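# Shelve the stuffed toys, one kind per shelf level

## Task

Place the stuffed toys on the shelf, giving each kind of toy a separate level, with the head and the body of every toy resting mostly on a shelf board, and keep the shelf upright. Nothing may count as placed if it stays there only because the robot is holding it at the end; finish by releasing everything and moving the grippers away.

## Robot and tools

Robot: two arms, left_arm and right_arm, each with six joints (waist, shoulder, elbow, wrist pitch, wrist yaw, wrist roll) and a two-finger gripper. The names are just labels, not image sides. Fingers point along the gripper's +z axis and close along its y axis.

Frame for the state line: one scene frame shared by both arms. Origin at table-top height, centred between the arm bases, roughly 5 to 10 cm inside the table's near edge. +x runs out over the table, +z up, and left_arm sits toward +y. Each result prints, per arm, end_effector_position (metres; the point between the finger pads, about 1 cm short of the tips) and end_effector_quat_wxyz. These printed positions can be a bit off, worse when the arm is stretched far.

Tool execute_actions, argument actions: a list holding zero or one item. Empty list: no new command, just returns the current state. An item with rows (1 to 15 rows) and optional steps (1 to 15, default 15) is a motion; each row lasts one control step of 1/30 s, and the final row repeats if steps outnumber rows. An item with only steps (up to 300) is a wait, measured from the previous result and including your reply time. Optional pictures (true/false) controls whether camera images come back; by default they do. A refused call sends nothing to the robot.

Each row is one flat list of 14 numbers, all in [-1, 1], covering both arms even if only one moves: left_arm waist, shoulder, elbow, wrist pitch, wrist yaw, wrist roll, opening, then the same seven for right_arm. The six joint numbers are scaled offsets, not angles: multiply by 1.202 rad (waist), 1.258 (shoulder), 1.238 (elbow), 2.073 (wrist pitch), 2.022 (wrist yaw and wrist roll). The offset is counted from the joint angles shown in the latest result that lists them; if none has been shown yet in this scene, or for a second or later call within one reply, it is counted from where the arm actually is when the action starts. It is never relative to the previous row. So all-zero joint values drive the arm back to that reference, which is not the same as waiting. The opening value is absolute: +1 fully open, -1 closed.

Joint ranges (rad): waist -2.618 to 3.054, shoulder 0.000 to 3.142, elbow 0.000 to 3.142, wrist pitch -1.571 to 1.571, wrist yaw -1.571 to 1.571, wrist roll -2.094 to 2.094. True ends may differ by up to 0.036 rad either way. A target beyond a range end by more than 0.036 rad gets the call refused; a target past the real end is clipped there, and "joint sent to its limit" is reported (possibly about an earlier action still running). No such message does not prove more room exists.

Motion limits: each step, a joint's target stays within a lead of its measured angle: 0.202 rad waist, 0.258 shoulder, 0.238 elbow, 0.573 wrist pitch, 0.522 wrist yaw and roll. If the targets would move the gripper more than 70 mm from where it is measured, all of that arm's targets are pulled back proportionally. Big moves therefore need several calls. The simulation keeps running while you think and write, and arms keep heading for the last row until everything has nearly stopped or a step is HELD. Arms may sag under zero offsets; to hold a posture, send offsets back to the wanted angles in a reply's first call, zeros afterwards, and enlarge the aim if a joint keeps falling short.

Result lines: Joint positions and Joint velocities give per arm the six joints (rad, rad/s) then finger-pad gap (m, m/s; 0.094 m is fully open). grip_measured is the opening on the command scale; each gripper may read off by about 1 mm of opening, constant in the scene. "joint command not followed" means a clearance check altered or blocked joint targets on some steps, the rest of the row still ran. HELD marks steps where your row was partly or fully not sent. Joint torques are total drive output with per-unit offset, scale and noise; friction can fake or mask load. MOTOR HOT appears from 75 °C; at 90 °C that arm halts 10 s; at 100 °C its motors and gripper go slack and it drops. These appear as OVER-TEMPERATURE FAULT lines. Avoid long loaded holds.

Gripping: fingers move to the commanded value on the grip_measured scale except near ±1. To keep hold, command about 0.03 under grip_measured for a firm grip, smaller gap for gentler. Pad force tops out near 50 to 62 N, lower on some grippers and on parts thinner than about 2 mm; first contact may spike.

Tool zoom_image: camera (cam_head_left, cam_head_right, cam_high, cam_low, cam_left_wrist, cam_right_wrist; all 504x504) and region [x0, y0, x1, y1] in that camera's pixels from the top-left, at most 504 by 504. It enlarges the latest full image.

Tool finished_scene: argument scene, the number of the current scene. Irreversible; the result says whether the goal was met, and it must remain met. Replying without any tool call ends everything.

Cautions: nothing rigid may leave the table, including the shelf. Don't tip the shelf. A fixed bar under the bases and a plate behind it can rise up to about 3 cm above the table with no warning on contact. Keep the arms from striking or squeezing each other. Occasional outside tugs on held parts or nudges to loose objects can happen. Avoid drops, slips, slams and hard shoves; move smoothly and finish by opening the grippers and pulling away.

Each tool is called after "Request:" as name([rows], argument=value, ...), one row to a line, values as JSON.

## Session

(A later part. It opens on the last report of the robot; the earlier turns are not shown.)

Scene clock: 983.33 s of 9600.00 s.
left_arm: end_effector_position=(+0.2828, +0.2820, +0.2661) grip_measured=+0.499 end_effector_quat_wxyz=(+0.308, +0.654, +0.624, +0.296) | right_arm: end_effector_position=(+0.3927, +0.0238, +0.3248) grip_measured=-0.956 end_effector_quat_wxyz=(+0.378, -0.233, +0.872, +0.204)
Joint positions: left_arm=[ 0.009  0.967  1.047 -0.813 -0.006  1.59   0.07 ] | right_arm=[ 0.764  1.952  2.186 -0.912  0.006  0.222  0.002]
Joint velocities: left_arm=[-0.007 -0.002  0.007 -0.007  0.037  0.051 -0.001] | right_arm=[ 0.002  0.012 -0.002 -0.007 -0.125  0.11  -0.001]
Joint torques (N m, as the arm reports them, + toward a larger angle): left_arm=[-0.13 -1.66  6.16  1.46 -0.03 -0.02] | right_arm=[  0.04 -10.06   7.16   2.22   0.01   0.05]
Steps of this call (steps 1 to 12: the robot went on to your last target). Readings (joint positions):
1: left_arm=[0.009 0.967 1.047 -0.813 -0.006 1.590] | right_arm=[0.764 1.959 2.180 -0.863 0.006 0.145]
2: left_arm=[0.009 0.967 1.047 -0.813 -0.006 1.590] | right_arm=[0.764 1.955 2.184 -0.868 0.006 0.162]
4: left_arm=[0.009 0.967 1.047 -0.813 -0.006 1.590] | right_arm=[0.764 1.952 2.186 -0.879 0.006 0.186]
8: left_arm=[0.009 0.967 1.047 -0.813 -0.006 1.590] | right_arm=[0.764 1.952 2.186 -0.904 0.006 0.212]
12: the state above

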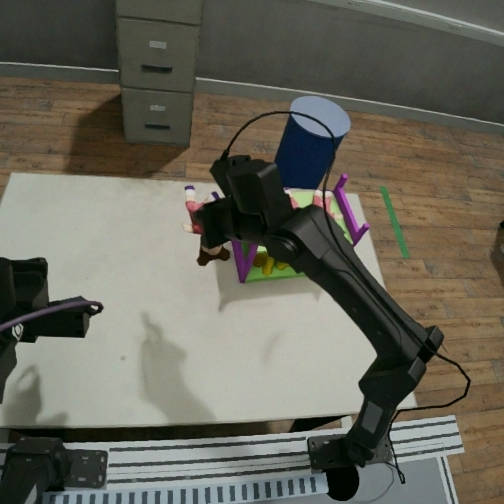

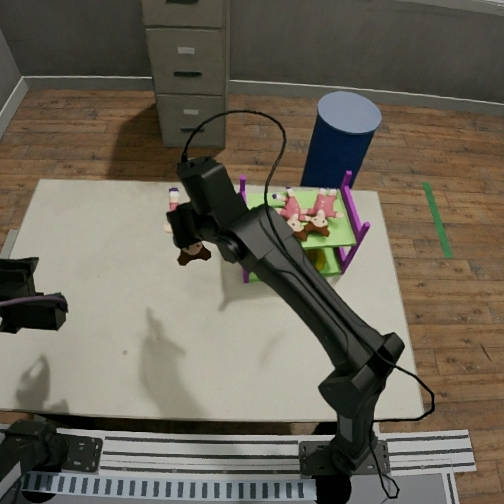

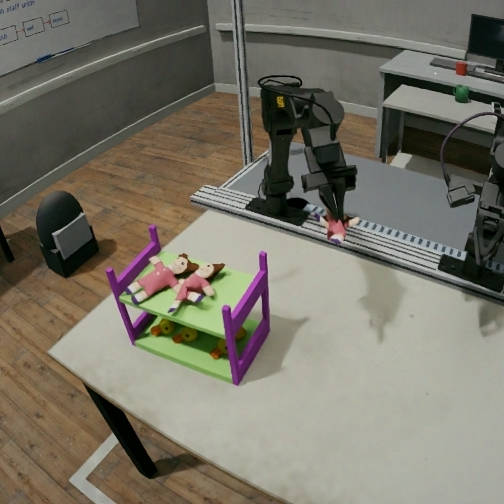

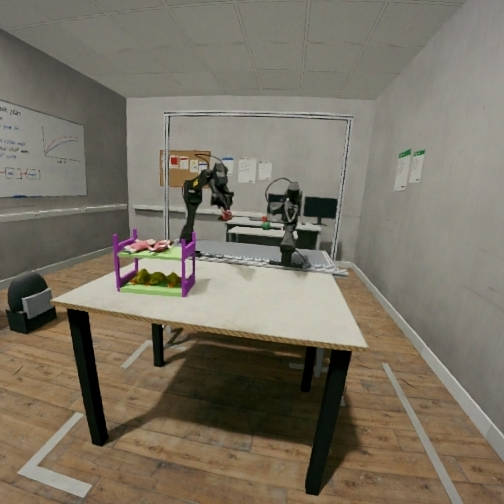

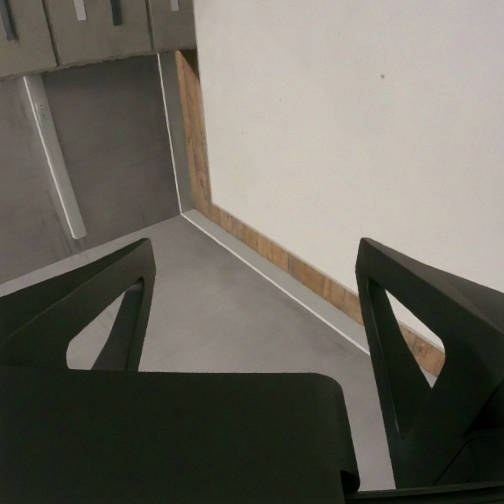

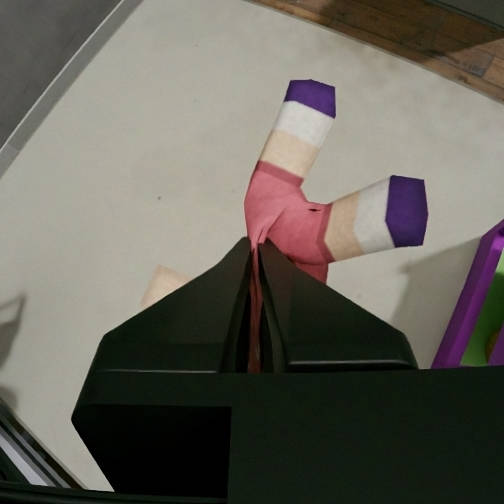

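Request:
execute_actions([
  {"rows": [[0,0,0,0,0,0,0.5, 0,-0.02,0.015,-0.006,0,-0.01,-1],[0,0,0,0,0,0,0.5, 0,-0.04,0.03,-0.012,0,-0.02,-1],[0,0,0,0,0,0,0.5, -0.01,-0.055,0.042,-0.018,0,-0.03,-1],[0,0,0,0,0,0,0.5, -0.03,-0.068,0.051,-0.024,0,-0.04,-1],[0,0,0,0,0,0,0.5, -0.06,-0.068,0.051,-0.03,0,-0.05,-1],[0,0,0,0,0,0,0.5, -0.09,-0.068,0.051,-0.03,0,-0.06,-1],[0,0,0,0,0,0,0.5, -0.12,-0.068,0.051,-0.03,0,-0.07,-1],[0,0,0,0,0,0,0.5, -0.15,-0.068,0.051,-0.03,0,-0.08,-1],[0,0,0,0,0,0,0.5, -0.18,-0.068,0.051,-0.03,0,-0.09,-1],[0,0,0,0,0,0,0.5, -0.21,-0.068,0.051,-0.03,0,-0.10,-1],[0,0,0,0,0,0,0.5, -0.24,-0.068,0.051,-0.03,0,-0.10,-1],[0,0,0,0,0,0,0.5, -0.27,-0.068,0.051,-0.03,0,-0.10,-1],[0,0,0,0,0,0,0.5, -0.30,-0.068,0.051,-0.03,0,-0.10,-1],[0,0,0,0,0,0,0.5, -0.325,-0.068,0.051,-0.03,0,-0.10,-1],[0,0,0,0,0,0,0.5, -0.341,-0.068,0.051,-0.03,0,-0.10,-1]], "steps": 15},
], pictures=false)

Request:
execute_actions([
  {"steps": 18},
], pictures=true)

Scene clock: 1015.43 s of 9600.00 s.
left_arm: end_effector_position=(+0.2828, +0.2820, +0.2661) grip_measured=+0.499 end_effector_quat_wxyz=(+0.308, +0.654, +0.624, +0.296) | right_arm: end_effector_position=(+0.4814, -0.1502, +0.3599) grip_measured=-0.956 end_effector_quat_wxyz=(+0.439, -0.144, +0.881, +0.101)
Joint positions: left_arm=[ 0.009  0.967  1.047 -0.813 -0.006  1.59   0.07 ] | right_arm=[ 0.392  1.894  2.228 -0.962  0.002  0.052  0.002]
Joint velocities: left_arm=[-0.012 -0.007  0.002 -0.139 -0.007 -0.081  0.   ] | right_arm=[-0.965 -0.012  0.002 -0.066  0.066 -0.198  0.001]
Joint torques (N m, as the arm reports them, + toward a larger angle): left_arm=[-0.06 -1.66  6.27  1.47 -0.03  0.02] | right_arm=[  1.71 -10.4    7.31   2.22  -0.05  -0.11]
Steps of this call (steps 1 to 30: the robot went on to your last target; steps 31 to 90: nothing new was sent; then 28.60 s passed at rest; steps 91 to 105: all 15 steps of this action). Readings (joint positions):
91: left_arm=[0.009 0.967 1.047 -0.813 -0.006 1.590] | right_arm=[0.764 1.952 2.186 -0.917 0.006 0.226]
92: left_arm=[0.009 0.967 1.047 -0.813 -0.006 1.590] | right_arm=[0.764 1.952 2.187 -0.919 0.006 0.220]
94: left_arm=[0.009 0.967 1.047 -0.813 -0.006 1.590] | right_arm=[0.761 1.947 2.195 -0.936 0.005 0.200]
98: left_arm=[0.009 0.967 1.047 -0.813 -0.006 1.590] | right_arm=[0.682 1.916 2.216 -0.960 -0.005 0.138]
105: the state above

Scene clock: 1016.03 s of 9600.00 s.
left_arm: end_effector_position=(+0.2828, +0.2820, +0.2661) grip_measured=+0.499 end_effector_quat_wxyz=(+0.308, +0.654, +0.624, +0.296) | right_arm: end_effector_position=(+0.4885, -0.1737, +0.3575) grip_measured=-0.956 end_effector_quat_wxyz=(+0.438, -0.134, +0.885, +0.079)
Joint positions: left_arm=[ 0.009  0.967  1.047 -0.813 -0.006  1.59   0.07 ] | right_arm=[ 0.349  1.894  2.228 -0.973  0.015  0.027  0.002]
Joint velocities: left_arm=[-0.002 -0.022 -0.012  0.022 -0.066  0.007  0.001] | right_arm=[-0.002 -0.007  0.002 -0.066 -0.051 -0.051 -0.   ]
Joint torques (N m, as the arm reports them, + toward a larger angle): left_arm=[ 0.01 -1.65  6.15  1.45  0.01  0.01] | right_arm=[  0.48 -10.38   7.31   2.22  -0.08  -0.07]
Steps of this call (steps 1 to 18: the robot went on to your last target). Readings (joint positions):
1: left_arm=[0.009 0.967 1.047 -0.813 -0.006 1.590] | right_arm=[0.364 1.894 2.228 -0.965 0.005 0.047]
2: left_arm=[0.009 0.967 1.047 -0.813 -0.006 1.590] | right_arm=[0.343 1.894 2.228 -0.967 0.010 0.043]
4: left_arm=[0.009 0.967 1.047 -0.813 -0.006 1.590] | right_arm=[0.330 1.894 2.228 -0.968 0.016 0.038]
8: left_arm=[0.009 0.967 1.047 -0.813 -0.006 1.590] | right_arm=[0.344 1.894 2.228 -0.971 0.015 0.031]
18: the state above

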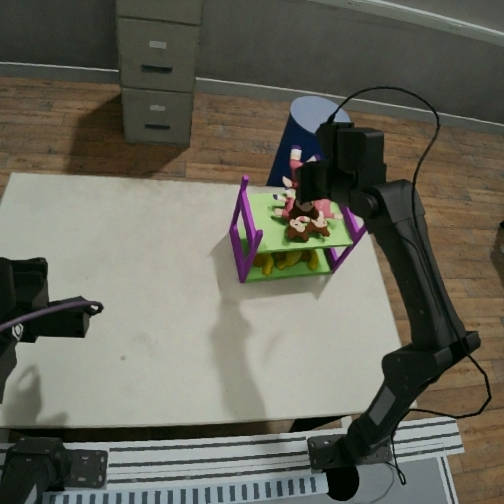

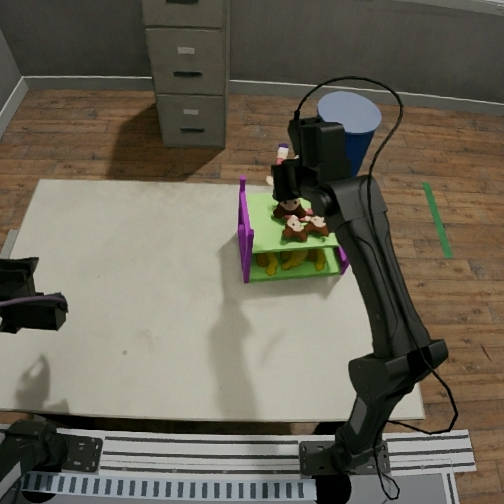

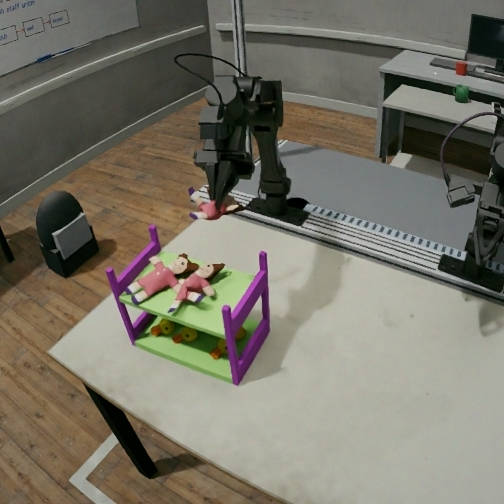

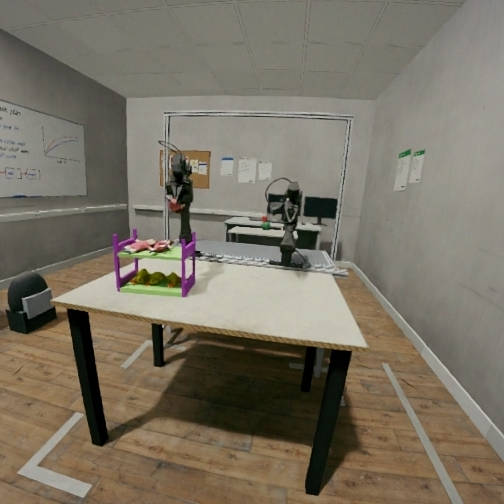

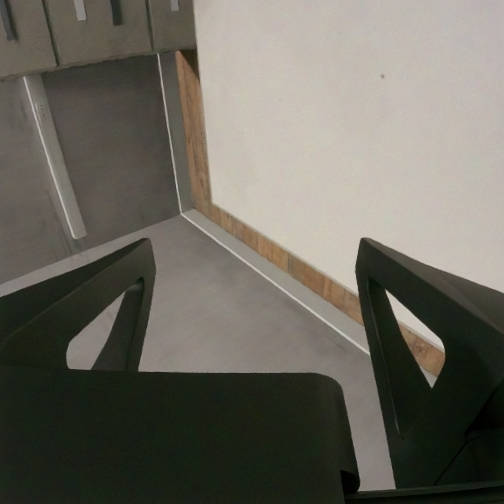

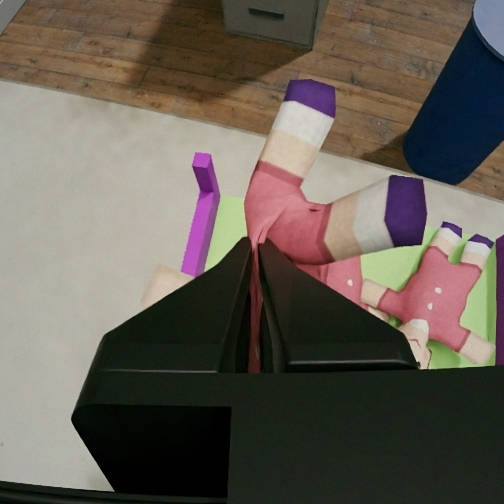

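Request:
execute_actions([
  {"rows": [[0,0,0,0,0,0,0.5, 0.004,0.01,0.015,0.004,0,0,-1],[0,0,0,0,0,0,0.5, 0.008,0.025,0.015,0.004,0,0,-1],[0,0,0,0,0,0,0.5, 0.008,0.045,0.015,0.004,0,0,-1],[0,0,0,0,0,0,0.5, 0.008,0.065,0.015,0.004,0,0,-1],[0,0,0,0,0,0,0.5, 0.008,0.085,0.015,0.004,0,0,-1],[0,0,0,0,0,0,0.5, 0.008,0.105,0.015,0.004,0,0,-1],[0,0,0,0,0,0,0.5, 0.008,0.125,0.015,0.004,0,0,-1],[0,0,0,0,0,0,0.5, 0.008,0.145,0.015,0.004,0,0,-1],[0,0,0,0,0,0,0.5, 0.008,0.165,0.015,0.004,0,0,-1],[0,0,0,0,0,0,0.5, 0.008,0.18,0.015,0.004,0,0,-1],[0,0,0,0,0,0,0.5, 0.008,0.195,0.015,0.004,0,0,-1],[0,0,0,0,0,0,0.5, 0.008,0.205,0.015,0.004,0,0,-1],[0,0,0,0,0,0,0.5, 0.008,0.21,0.015,0.004,0,0,-1]], "steps": 15},
], pictures=false)

Request:
execute_actions([
  {"steps": 15},
], pictures=true)

Scene clock: 1025.13 s of 9600.00 s.
left_arm: end_effector_position=(+0.2828, +0.2820, +0.2661) grip_measured=+0.499 end_effector_quat_wxyz=(+0.308, +0.654, +0.624, +0.296) | right_arm: end_effector_position=(+0.5334, -0.1563, +0.2073) grip_measured=-0.956 end_effector_quat_wxyz=(+0.310, -0.144, +0.938, +0.055)
Joint positions: left_arm=[ 0.009  0.967  1.047 -0.813 -0.006  1.59   0.07 ] | right_arm=[ 0.349  2.186  2.234 -0.968  0.015  0.026  0.002]
Joint velocities: left_arm=[-0.032 -0.002 -0.007 -0.022 -0.051  0.051 -0.001] | right_arm=[ 0.002  0.403 -0.129 -0.095 -0.022 -0.051 -0.   ]
Joint torques (N m, as the arm reports them, + toward a larger angle): left_arm=[ 0.   -1.62  6.07  1.46 -0.02 -0.02] | right_arm=[  0.85 -15.14   7.78   2.05   0.01   0.  ]
Steps of this call (steps 1 to 15: the robot went on to your last target; steps 16 to 90: nothing new was sent; then 5.60 s passed at rest; steps 91 to 105: all 15 steps of this action). Readings (joint positions):
91: left_arm=[0.009 0.967 1.047 -0.813 -0.006 1.590] | right_arm=[0.349 1.894 2.228 -0.973 0.015 0.026]
92: left_arm=[0.009 0.967 1.047 -0.813 -0.006 1.590] | right_arm=[0.349 1.896 2.228 -0.973 0.015 0.026]
94: left_arm=[0.009 0.967 1.047 -0.813 -0.006 1.590] | right_arm=[0.349 1.909 2.232 -0.973 0.015 0.026]
98: left_arm=[0.009 0.967 1.047 -0.813 -0.006 1.590] | right_arm=[0.349 1.990 2.239 -0.966 0.015 0.026]
105: the state above

Scene clock: 1025.63 s of 9600.00 s.
left_arm: end_effector_position=(+0.2828, +0.2820, +0.2661) grip_measured=+0.499 end_effector_quat_wxyz=(+0.308, +0.654, +0.624, +0.296) | right_arm: end_effector_position=(+0.5314, -0.1567, +0.1999) grip_measured=-0.956 end_effector_quat_wxyz=(+0.300, -0.145, +0.941, +0.053)
Joint positions: left_arm=[ 0.009  0.967  1.047 -0.813 -0.006  1.59   0.07 ] | right_arm=[ 0.35   2.193  2.228 -0.977  0.015  0.026  0.002]
Joint velocities: left_arm=[-0.017  0.007  0.002 -0.022 -0.051  0.007 -0.   ] | right_arm=[-0.007 -0.012 -0.002  0.037  0.022 -0.051 -0.   ]
Joint torques (N m, as the arm reports them, + toward a larger angle): left_arm=[-0.04 -1.65  6.22  1.48 -0.02 -0.03] | right_arm=[  0.79 -13.71   7.66   2.     0.01   0.  ]
Steps of this call (steps 1 to 15: the robot went on to your last target). Readings (joint positions):
1: left_arm=[0.009 0.967 1.047 -0.813 -0.006 1.590] | right_arm=[0.349 2.197 2.230 -0.972 0.015 0.026]
2: left_arm=[0.009 0.967 1.047 -0.813 -0.006 1.590] | right_arm=[0.349 2.203 2.228 -0.975 0.015 0.026]
4: left_arm=[0.009 0.967 1.047 -0.813 -0.006 1.590] | right_arm=[0.350 2.203 2.228 -0.978 0.015 0.026]
8: left_arm=[0.009 0.967 1.047 -0.813 -0.006 1.590] | right_arm=[0.350 2.193 2.228 -0.977 0.015 0.026]
15: the state above
All arms were judged still, so your last target was given up. Only a new action makes them travel on or press farther. Fingers that are still opening or closing keep moving.

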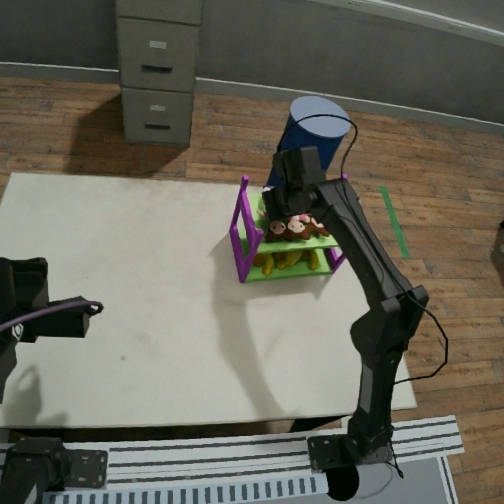

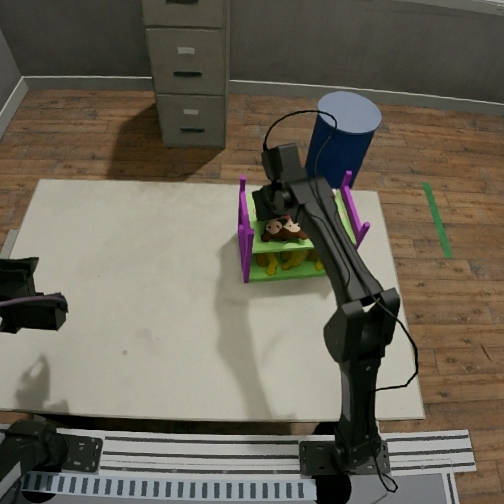

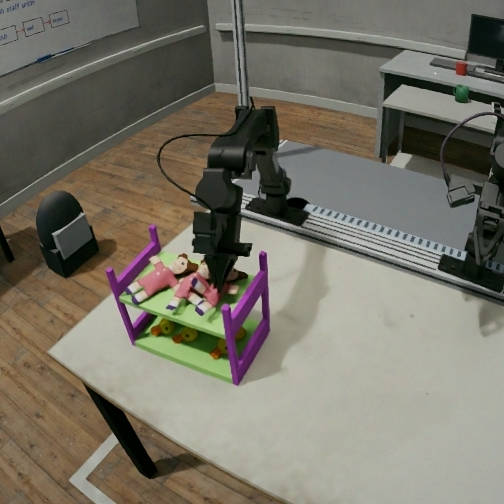

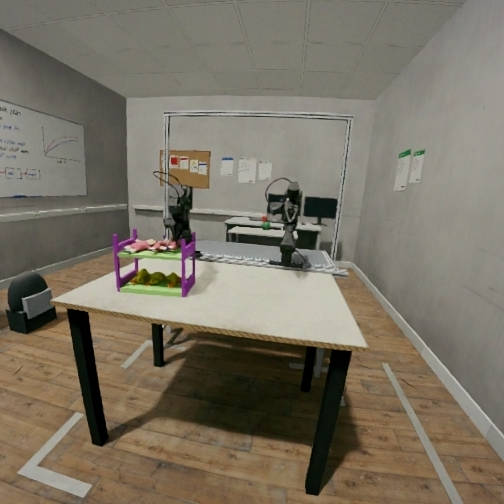

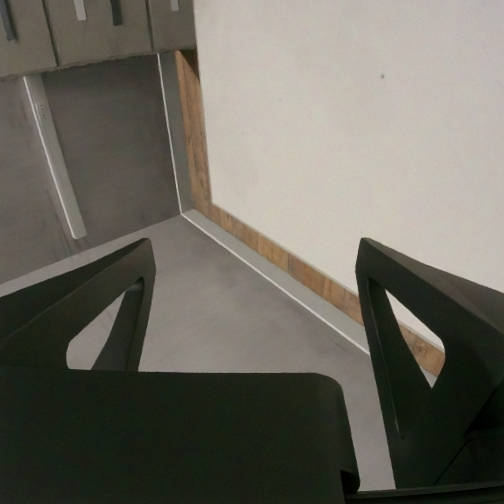

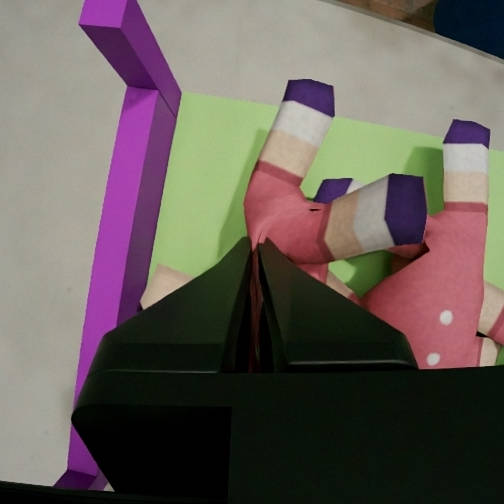

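Request:
execute_actions([
  {"rows": [[0,0,0,0,0,0,0.5, 0.008,-0.02,0.015,0.004,0,0,-1],[0,0,0,0,0,0,0.5, 0.014,-0.02,0.015,0.004,0,0,-1],[0,0,0,0,0,0,0.5, 0.02,-0.02,0.015,0.004,0,0,-1],[0,0,0,0,0,0,0.5, 0.025,-0.02,0.015,0.004,0,0,-1],[0,0,0,0,0,0,0.5, 0.029,-0.02,0.015,0.004,0,0,-1],[0,0,0,0,0,0,0.5, 0.029,-0.02,0.015,0.004,0,0,-1],[0,0,0,0,0,0,0.5, 0.029,-0.02,0.015,0.004,0,0,-1],[0,0,0,0,0,0,0.5, 0.029,-0.015,0.015,0.004,0,0,-1],[0,0,0,0,0,0,0.5, 0.029,-0.01,0.015,0.004,0,0,-1],[0,0,0,0,0,0,0.5, 0.029,-0.005,0.015,0.004,0,0,-1],[0,0,0,0,0,0,0.5, 0.029,0,0.015,0.004,0,0,-1],[0,0,0,0,0,0,0.5, 0.029,0.005,0.015,0.004,0,0,-1],[0,0,0,0,0,0,0.5, 0.029,0.01,0.015,0.004,0,0,-1]], "steps": 15},
], pictures=false)

Request:
execute_actions([
  {"steps": 12},
], pictures=true)

Scene clock: 1040.80 s of 9600.00 s.
left_arm: end_effector_position=(+0.2828, +0.2820, +0.2661) grip_measured=+0.499 end_effector_quat_wxyz=(+0.308, +0.654, +0.624, +0.296) | right_arm: end_effector_position=(+0.5251, -0.1396, +0.2001) grip_measured=-0.956 end_effector_quat_wxyz=(+0.299, -0.160, +0.939, +0.058)
Joint positions: left_arm=[ 0.009  0.967  1.047 -0.813 -0.006  1.59   0.07 ] | right_arm=[ 0.382  2.193  2.228 -0.977  0.015  0.026  0.002]
Joint velocities: left_arm=[-0.012 -0.007  0.012 -0.095  0.007 -0.007 -0.001] | right_arm=[-0.002 -0.017  0.002 -0.022  0.022  0.022  0.   ]
Joint torques (N m, as the arm reports them, + toward a larger angle): left_arm=[ 0.06 -1.66  6.21  1.48 -0.03  0.01] | right_arm=[  0.2  -10.13   7.58   1.94   0.02   0.  ]
Steps of this call (steps 1 to 90: nothing new was sent; then 11.67 s passed at rest; steps 91 to 105: all 15 steps of this action). Readings (joint positions):
91: left_arm=[0.009 0.967 1.047 -0.813 -0.006 1.590] | right_arm=[0.350 2.193 2.228 -0.977 0.015 0.026]
92: left_arm=[0.009 0.967 1.047 -0.813 -0.006 1.590] | right_arm=[0.350 2.193 2.228 -0.977 0.015 0.026]
94: left_arm=[0.009 0.967 1.047 -0.813 -0.006 1.590] | right_arm=[0.354 2.193 2.228 -0.977 0.015 0.026]
98: left_arm=[0.009 0.967 1.047 -0.813 -0.006 1.590] | right_arm=[0.373 2.193 2.228 -0.977 0.015 0.026]
105: the state above

Scene clock: 1041.20 s of 9600.00 s.
left_arm: end_effector_position=(+0.2828, +0.2820, +0.2661) grip_measured=+0.499 end_effector_quat_wxyz=(+0.308, +0.654, +0.624, +0.296) | right_arm: end_effector_position=(+0.5251, -0.1396, +0.2001) grip_measured=-0.956 end_effector_quat_wxyz=(+0.299, -0.160, +0.939, +0.058)
Joint positions: left_arm=[ 0.009  0.967  1.047 -0.813 -0.006  1.59   0.07 ] | right_arm=[ 0.382  2.193  2.228 -0.977  0.015  0.026  0.002]
Joint velocities: left_arm=[-0.037 -0.022  0.002 -0.007 -0.051 -0.022 -0.   ] | right_arm=[ 0.002 -0.007  0.007 -0.022 -0.022 -0.007 -0.   ]
Joint torques (N m, as the arm reports them, + toward a larger angle): left_arm=[ 0.11 -1.66  6.16  1.51 -0.01  0.  ] | right_arm=[  0.23 -10.14   7.58   1.94   0.02  -0.01]
Steps of this call (steps 1 to 12: the robot went on to your last target). Readings (joint positions):
1: left_arm=[0.009 0.967 1.047 -0.813 -0.006 1.590] | right_arm=[0.382 2.193 2.228 -0.977 0.015 0.026]
2: left_arm=[0.009 0.967 1.047 -0.813 -0.006 1.590] | right_arm=[0.382 2.193 2.228 -0.977 0.015 0.026]
4: left_arm=[0.009 0.967 1.047 -0.813 -0.006 1.590] | right_arm=[0.382 2.193 2.228 -0.977 0.015 0.026]
8: left_arm=[0.009 0.967 1.047 -0.813 -0.006 1.590] | right_arm=[0.382 2.193 2.228 -0.977 0.015 0.026]
12: the state above

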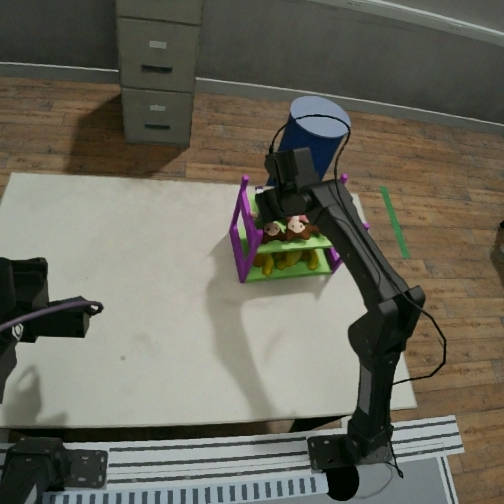

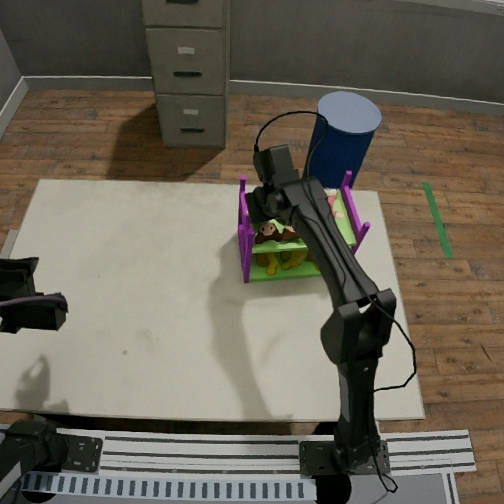

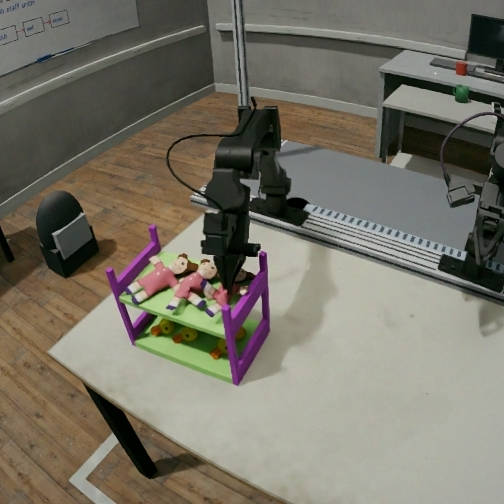

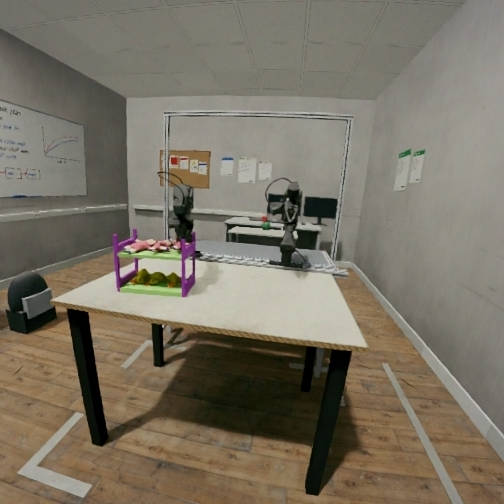

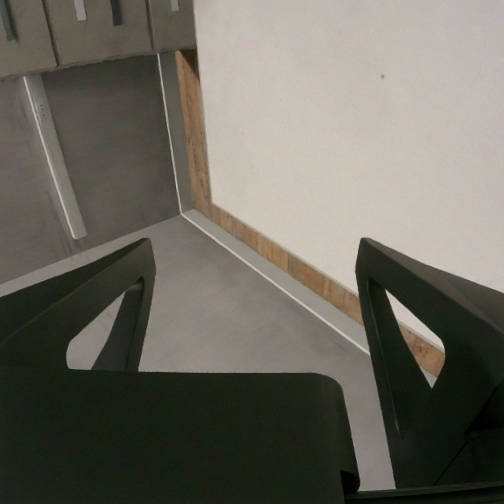

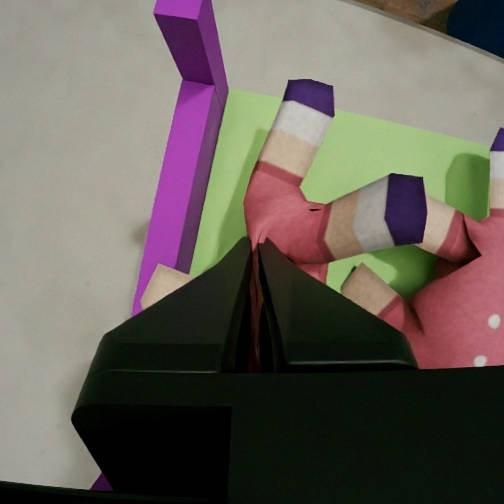

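Request:
execute_actions([
  {"rows": [[0,0,0,0,0,0,0.5, 0,0.012,0.015,0.004,0,0,-1],[0,0,0,0,0,0,0.5, 0,0.016,0.015,0.004,0,0,-1],[0,0,0,0,0,0,0.5, 0,0.02,0.015,0.004,0,0,-1],[0,0,0,0,0,0,0.5, 0,0.024,0.015,0.004,0,0,-1],[0,0,0,0,0,0,0.5, 0,0.024,0.015,0.004,0,0,-1],[0,0,0,0,0,0,0.5, 0,0.024,0.015,0.004,0,0,-1],[0,0,0,0,0,0,0.5, 0,0.024,0.015,0.004,0,0,-1],[0,0,0,0,0,0,0.5, 0,0.024,0.015,0.004,0,0,-1],[0,0,0,0,0,0,0.5, 0,0.024,0.015,0.004,0,0,-0.8],[0,0,0,0,0,0,0.5, 0,0.024,0.015,0.004,0,0,-0.6],[0,0,0,0,0,0,0.5, 0,0.024,0.015,0.004,0,0,-0.45],[0,0,0,0,0,0,0.5, 0,0.024,0.015,0.004,0,0,-0.35]], "steps": 15},
], pictures=false)

Request:
execute_actions([
  {"steps": 8},
], pictures=true)

Request:
execute_actions([
  {"rows": [[0,0,0,0,0,0,0.5, 0,-0.03,0.015,0.004,0,0,-0.35],[0,0,0,0,0,0,0.5, 0,-0.05,0.015,0.004,0,0,-0.35],[0,0,0,0,0,0,0.5, 0,-0.07,0.015,0.004,0,0,-0.35],[0,0,0,0,0,0,0.5, 0,-0.09,0.015,0.004,0,0,-0.35],[0,0,0,0,0,0,0.5, 0,-0.11,0.015,0.004,0,0,-0.35],[0,0,0,0,0,0,0.5, 0,-0.13,0.015,0.004,0,0,-0.35],[0,0,0,0,0,0,0.5, 0,-0.15,0.015,0.004,0,0,-0.35],[0,0,0,0,0,0,0.5, 0,-0.17,0.015,0.004,0,0,-0.35],[0,0,0,0,0,0,0.5, 0,-0.19,0.015,0.004,0,0,-0.35],[0,0,0,0,0,0,0.5, 0,-0.21,0.015,0.004,0,0,-0.35]], "steps": 15},
], pictures=false)

Request:
execute_actions([
  {"rows": [[0,0,0,0,0,0,0.5, -0.02,-0.05,-0.03,0,0,0,-0.2],[0,0,0,0,0,0,0.5, -0.04,-0.09,-0.06,0,0,0,0],[0,0,0,0,0,0,0.5, -0.06,-0.13,-0.09,0,0,0,0.2],[0,0,0,0,0,0,0.5, -0.08,-0.17,-0.12,0,0,0,0.4],[0,0,0,0,0,0,0.5, -0.10,-0.21,-0.15,0,0,0,0.5],[0,0,0,0,0,0,0.5, -0.12,-0.25,-0.18,0,0,0,0.5],[0,0,0,0,0,0,0.5, -0.14,-0.29,-0.21,0,0,0,0.5],[0,0,0,0,0,0,0.5, -0.16,-0.33,-0.24,0,0,0,0.5],[0,0,0,0,0,0,0.5, -0.18,-0.37,-0.27,0,0,0,0.5],[0,0,0,0,0,0,0.5, -0.20,-0.41,-0.30,0,0,0,0.5],[0,0,0,0,0,0,0.5, -0.22,-0.45,-0.33,0,0,0,0.5],[0,0,0,0,0,0,0.5, -0.24,-0.49,-0.36,0,0,0,0.5],[0,0,0,0,0,0,0.5, -0.26,-0.52,-0.38,0,0,0,0.5],[0,0,0,0,0,0,0.5, -0.28,-0.54,-0.40,0,0,0,0.5],[0,0,0,0,0,0,0.5, -0.30,-0.55,-0.40,0,0,0,0.5]], "steps": 15},
], pictures=false)

Request:
execute_actions([
  {"steps": 15},
], pictures=true)

Scene clock: 1062.13 s of 9600.00 s.
left_arm: end_effector_position=(+0.2828, +0.2820, +0.2661) grip_measured=+0.499 end_effector_quat_wxyz=(+0.308, +0.654, +0.624, +0.296) | right_arm: end_effector_position=(+0.5273, -0.1386, +0.1868) grip_measured=-0.353 end_effector_quat_wxyz=(+0.289, -0.161, +0.942, +0.056)
Joint positions: left_arm=[ 0.009  0.967  1.047 -0.813 -0.006  1.59   0.07 ] | right_arm=[ 0.382  2.218  2.228 -0.974  0.015  0.026  0.03 ]
Joint velocities: left_arm=[-0.012 -0.007 -0.007  0.051 -0.037 -0.022 -0.   ] | right_arm=[ 0.007 -0.002 -0.002 -0.022  0.022  0.022  0.001]
Joint torques (N m, as the arm reports them, + toward a larger angle): left_arm=[-0.15 -1.65  6.12  1.49 -0.02 -0.03] | right_arm=[  0.02 -10.97   7.6    1.87   0.01  -0.01]
Steps of this call (steps 1 to 15: the robot went on to your last target; steps 16 to 90: nothing new was sent; then 17.43 s passed at rest; steps 91 to 105: all 15 steps of this action). Readings (joint positions):
91: left_arm=[0.009 0.967 1.047 -0.813 -0.006 1.590] | right_arm=[0.382 2.193 2.228 -0.977 0.015 0.026]
92: left_arm=[0.009 0.967 1.047 -0.813 -0.006 1.590] | right_arm=[0.382 2.194 2.228 -0.977 0.015 0.026]
94: left_arm=[0.009 0.967 1.047 -0.813 -0.006 1.590] | right_arm=[0.382 2.199 2.228 -0.977 0.015 0.026]
98: left_arm=[0.009 0.967 1.047 -0.813 -0.006 1.590] | right_arm=[0.382 2.217 2.228 -0.976 0.015 0.026]
105: the state above

Scene clock: 1062.40 s of 9600.00 s.
left_arm: end_effector_position=(+0.2828, +0.2820, +0.2661) grip_measured=+0.499 end_effector_quat_wxyz=(+0.308, +0.654, +0.624, +0.296) | right_arm: end_effector_position=(+0.5273, -0.1386, +0.1868) grip_measured=-0.352 end_effector_quat_wxyz=(+0.289, -0.161, +0.942, +0.056)
Joint positions: left_arm=[ 0.009  0.967  1.047 -0.813 -0.006  1.59   0.07 ] | right_arm=[ 0.382  2.218  2.228 -0.974  0.015  0.026  0.03 ]
Joint velocities: left_arm=[ 0.022  0.002  0.012  0.022  0.022  0.022 -0.   ] | right_arm=[-0.017 -0.002  0.007 -0.066  0.037 -0.007 -0.   ]
Joint torques (N m, as the arm reports them, + toward a larger angle): left_arm=[ 0.13 -1.75  6.12  1.48 -0.02 -0.02] | right_arm=[  0.07 -10.92   7.59   1.87   0.02   0.  ]
Steps of this call (steps 1 to 8: the robot went on to your last target). Readings (joint positions):
1: left_arm=[0.009 0.967 1.047 -0.813 -0.006 1.590] | right_arm=[0.382 2.218 2.228 -0.974 0.015 0.026]
2: left_arm=[0.009 0.967 1.047 -0.813 -0.006 1.590] | right_arm=[0.382 2.218 2.228 -0.974 0.015 0.026]
4: left_arm=[0.009 0.967 1.047 -0.813 -0.006 1.590] | right_arm=[0.382 2.218 2.228 -0.974 0.015 0.026]
8: the state above

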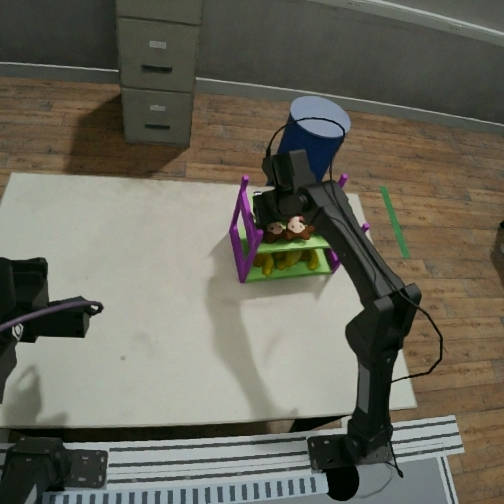

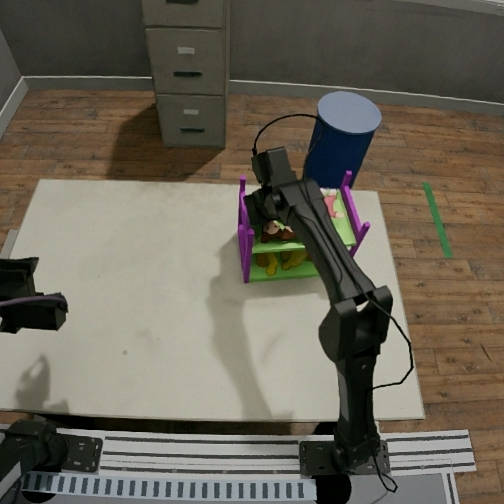

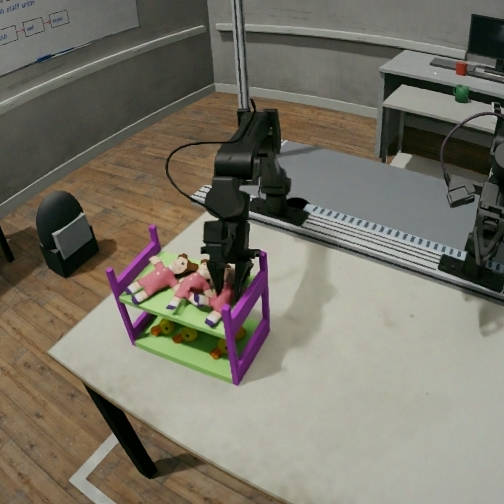

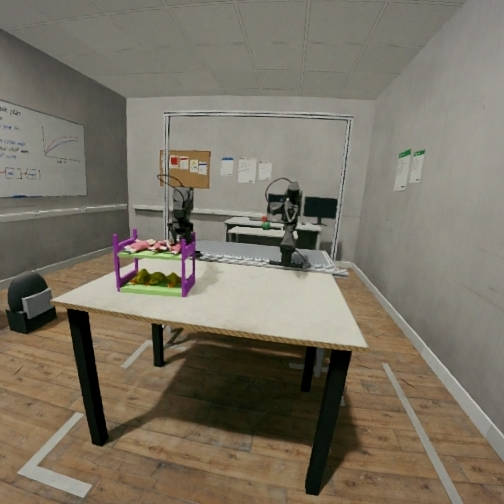

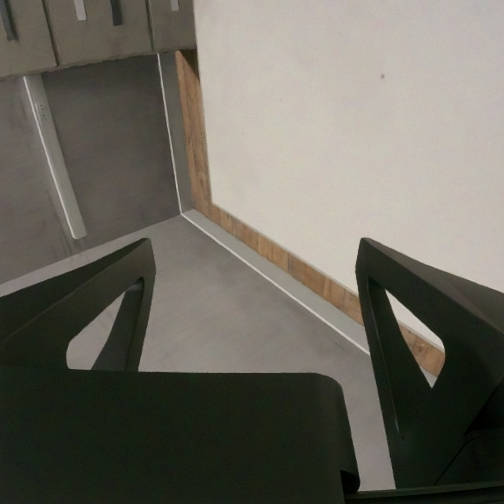

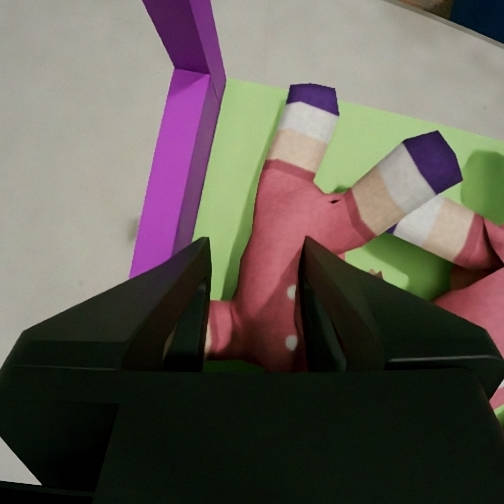

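Scene clock: 1062.90 s of 9600.00 s.
left_arm: end_effector_position=(+0.2828, +0.2820, +0.2661) grip_measured=+0.499 end_effector_quat_wxyz=(+0.308, +0.654, +0.624, +0.296) | right_arm: end_effector_position=(+0.4966, -0.1522, +0.3305) grip_measured=-0.352 end_effector_quat_wxyz=(+0.415, -0.151, +0.893, +0.082)
Joint positions: left_arm=[ 0.009  0.967  1.047 -0.813 -0.006  1.59   0.07 ] | right_arm=[ 0.382  1.958  2.238 -0.968  0.015  0.026  0.03 ]
Joint velocities: left_arm=[ 0.002 -0.002 -0.017 -0.022 -0.007 -0.037 -0.   ] | right_arm=[-0.012 -0.344  0.11   0.081 -0.022 -0.022 -0.001]
Joint torques (N m, as the arm reports them, + toward a larger angle): left_arm=[-0.04 -1.63  6.18  1.52 -0.02 -0.01] | right_arm=[ 0.05 -7.66  5.86  2.03  0.01 -0.01]
Steps of this call (steps 1 to 15: all 15 steps of this action). Readings (joint positions):
1: left_arm=[0.009 0.967 1.047 -0.813 -0.006 1.590] | right_arm=[0.382 2.218 2.228 -0.974 0.015 0.026]
2: left_arm=[0.009 0.967 1.047 -0.813 -0.006 1.590] | right_arm=[0.382 2.216 2.228 -0.974 0.015 0.026]
4: left_arm=[0.009 0.967 1.047 -0.813 -0.006 1.590] | right_arm=[0.382 2.204 2.228 -0.974 0.015 0.026]
8: left_arm=[0.009 0.967 1.047 -0.813 -0.006 1.590] | right_arm=[0.382 2.127 2.228 -0.975 0.015 0.026]
15: the state above

Scene clock: 1063.40 s of 9600.00 s.
left_arm: end_effector_position=(+0.2828, +0.2820, +0.2661) grip_measured=+0.499 end_effector_quat_wxyz=(+0.308, +0.654, +0.624, +0.296) | right_arm: end_effector_position=(+0.3684, -0.3262, +0.4146) grip_measured=+0.498 end_effector_quat_wxyz=(+0.500, -0.006, +0.866, +0.017)
Joint positions: left_arm=[ 0.009  0.967  1.047 -0.813 -0.006  1.59   0.07 ] | right_arm=[ 0.062  1.325  1.78  -0.967  0.014  0.026  0.07 ]
Joint velocities: left_arm=[-0.002  0.002  0.017 -0.007  0.007 -0.007 -0.001] | right_arm=[-0.657 -1.223 -0.379 -0.037 -0.007  0.081 -0.   ]
Joint torques (N m, as the arm reports them, + toward a larger angle): left_arm=[-0.13 -1.61  6.18  1.49  0.   -0.01] | right_arm=[-0.06 -1.98  4.38  2.44  0.01 -0.01]
Steps of this call (steps 1 to 15: all 15 steps of this action). Readings (joint positions):
1: left_arm=[0.009 0.967 1.047 -0.813 -0.006 1.590] | right_arm=[0.381 1.943 2.236 -0.962 0.015 0.026]
2: left_arm=[0.009 0.967 1.047 -0.813 -0.006 1.590] | right_arm=[0.376 1.924 2.219 -0.957 0.014 0.026]
4: left_arm=[0.009 0.967 1.047 -0.813 -0.006 1.590] | right_arm=[0.350 1.865 2.152 -0.956 0.011 0.026]
8: left_arm=[0.009 0.967 1.047 -0.813 -0.006 1.590] | right_arm=[0.241 1.699 2.003 -0.965 0.011 0.026]
15: the state above

Scene clock: 1063.90 s of 9600.00 s.
left_arm: end_effector_position=(+0.2828, +0.2820, +0.2661) grip_measured=+0.499 end_effector_quat_wxyz=(+0.308, +0.654, +0.624, +0.296) | right_arm: end_effector_position=(+0.3507, -0.3408, +0.4236) grip_measured=+0.498 end_effector_quat_wxyz=(+0.515, +0.011, +0.857, +0.006)
Joint positions: left_arm=[ 0.009  0.967  1.047 -0.813 -0.006  1.59   0.07 ] | right_arm=[ 0.025  1.258  1.746 -0.966  0.017  0.026  0.07 ]
Joint velocities: left_arm=[-0.017  0.007 -0.007  0.022  0.007  0.066  0.   ] | right_arm=[ 0.002 -0.007 -0.007  0.007  0.066 -0.051 -0.002]
Joint torques (N m, as the arm reports them, + toward a larger angle): left_arm=[-0.13 -1.71  6.09  1.46  0.    0.  ] | right_arm=[-0.26 -1.93  4.96  2.34 -0.02 -0.01]
Steps of this call (steps 1 to 15: the robot went on to your last target). Readings (joint positions):
1: left_arm=[0.009 0.967 1.047 -0.813 -0.006 1.590] | right_arm=[0.043 1.290 1.772 -0.969 0.015 0.026]
2: left_arm=[0.009 0.967 1.047 -0.813 -0.006 1.590] | right_arm=[0.030 1.267 1.771 -0.969 0.017 0.026]
4: left_arm=[0.009 0.967 1.047 -0.813 -0.006 1.590] | right_arm=[0.025 1.247 1.771 -0.966 0.017 0.026]
8: left_arm=[0.009 0.967 1.047 -0.813 -0.006 1.590] | right_arm=[0.025 1.250 1.754 -0.965 0.017 0.026]
15: the state above

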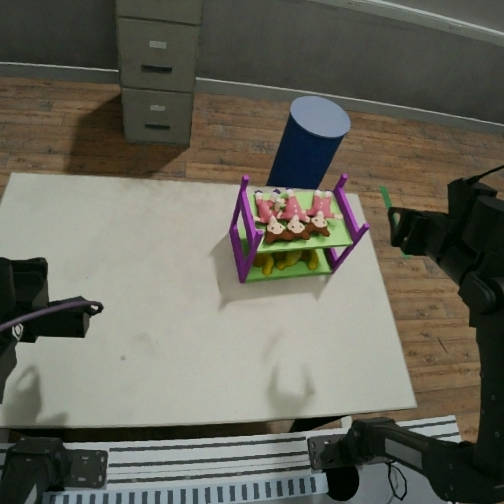

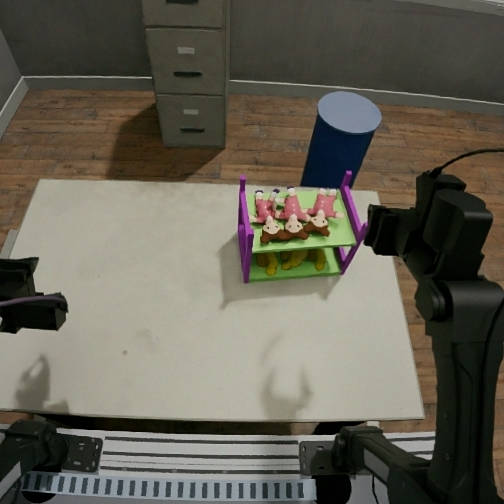

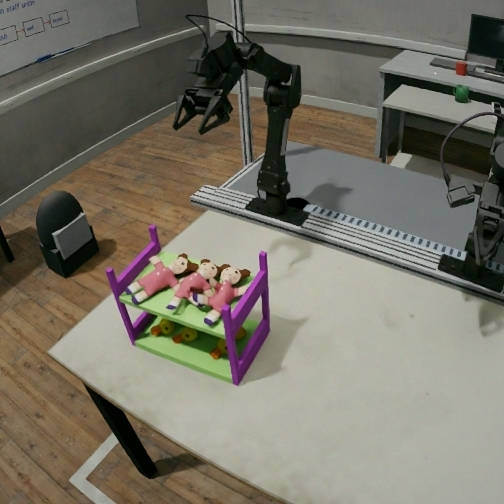

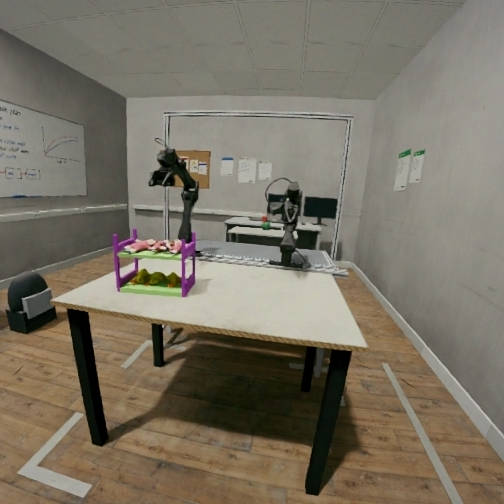

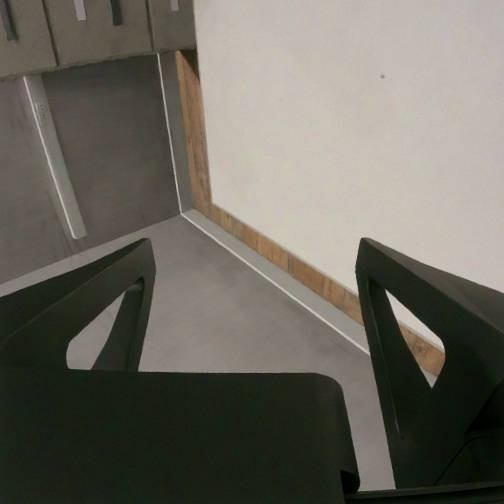

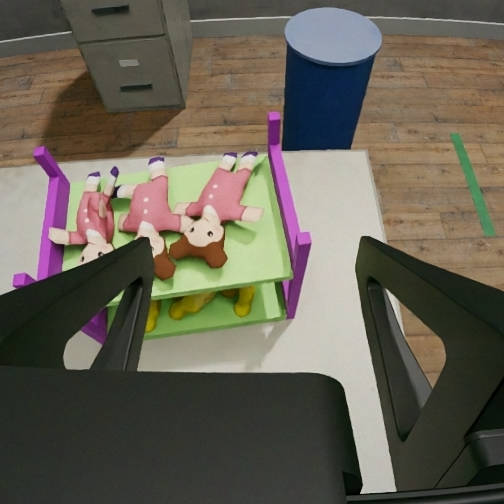

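All three dolls are on the top board and the ducks are on the lower board. I'll zoom in to check before finishing.

Request:
zoom_image(camera="cam_head_right", region=[220, 160, 380, 300])

Request:
zoom_image(camera="cam_high", region=[90, 210, 290, 400])

Region (220, 160, 380, 300) of cam_head_right's 504x504 image, scaled by 3.150, with more detail than that image has; it fills the top 441 rows of this view, and the rest is white.

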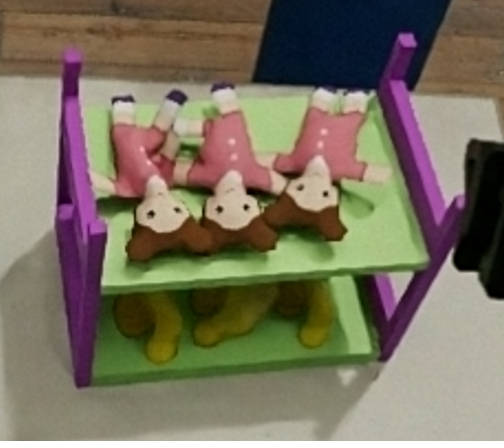

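Region (90, 210, 290, 400) of cam_high's 504x504 image, scaled by 2.520, with more detail than that image has; it fills the top 479 rows of this view, and the rest is white.

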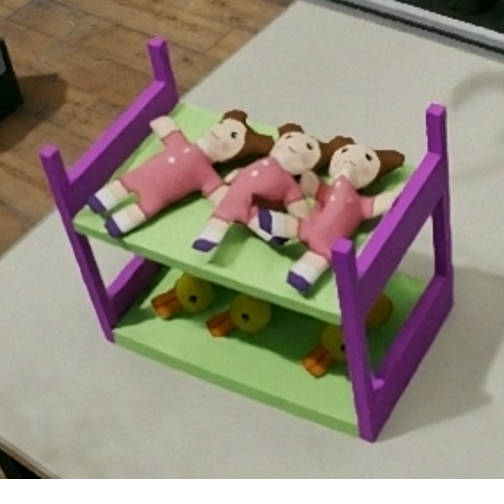

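Every head and body sits on its board, the shelf is upright and both arms are clear.

Request:
finished_scene(scene=2)

The scene is finished: the task was done.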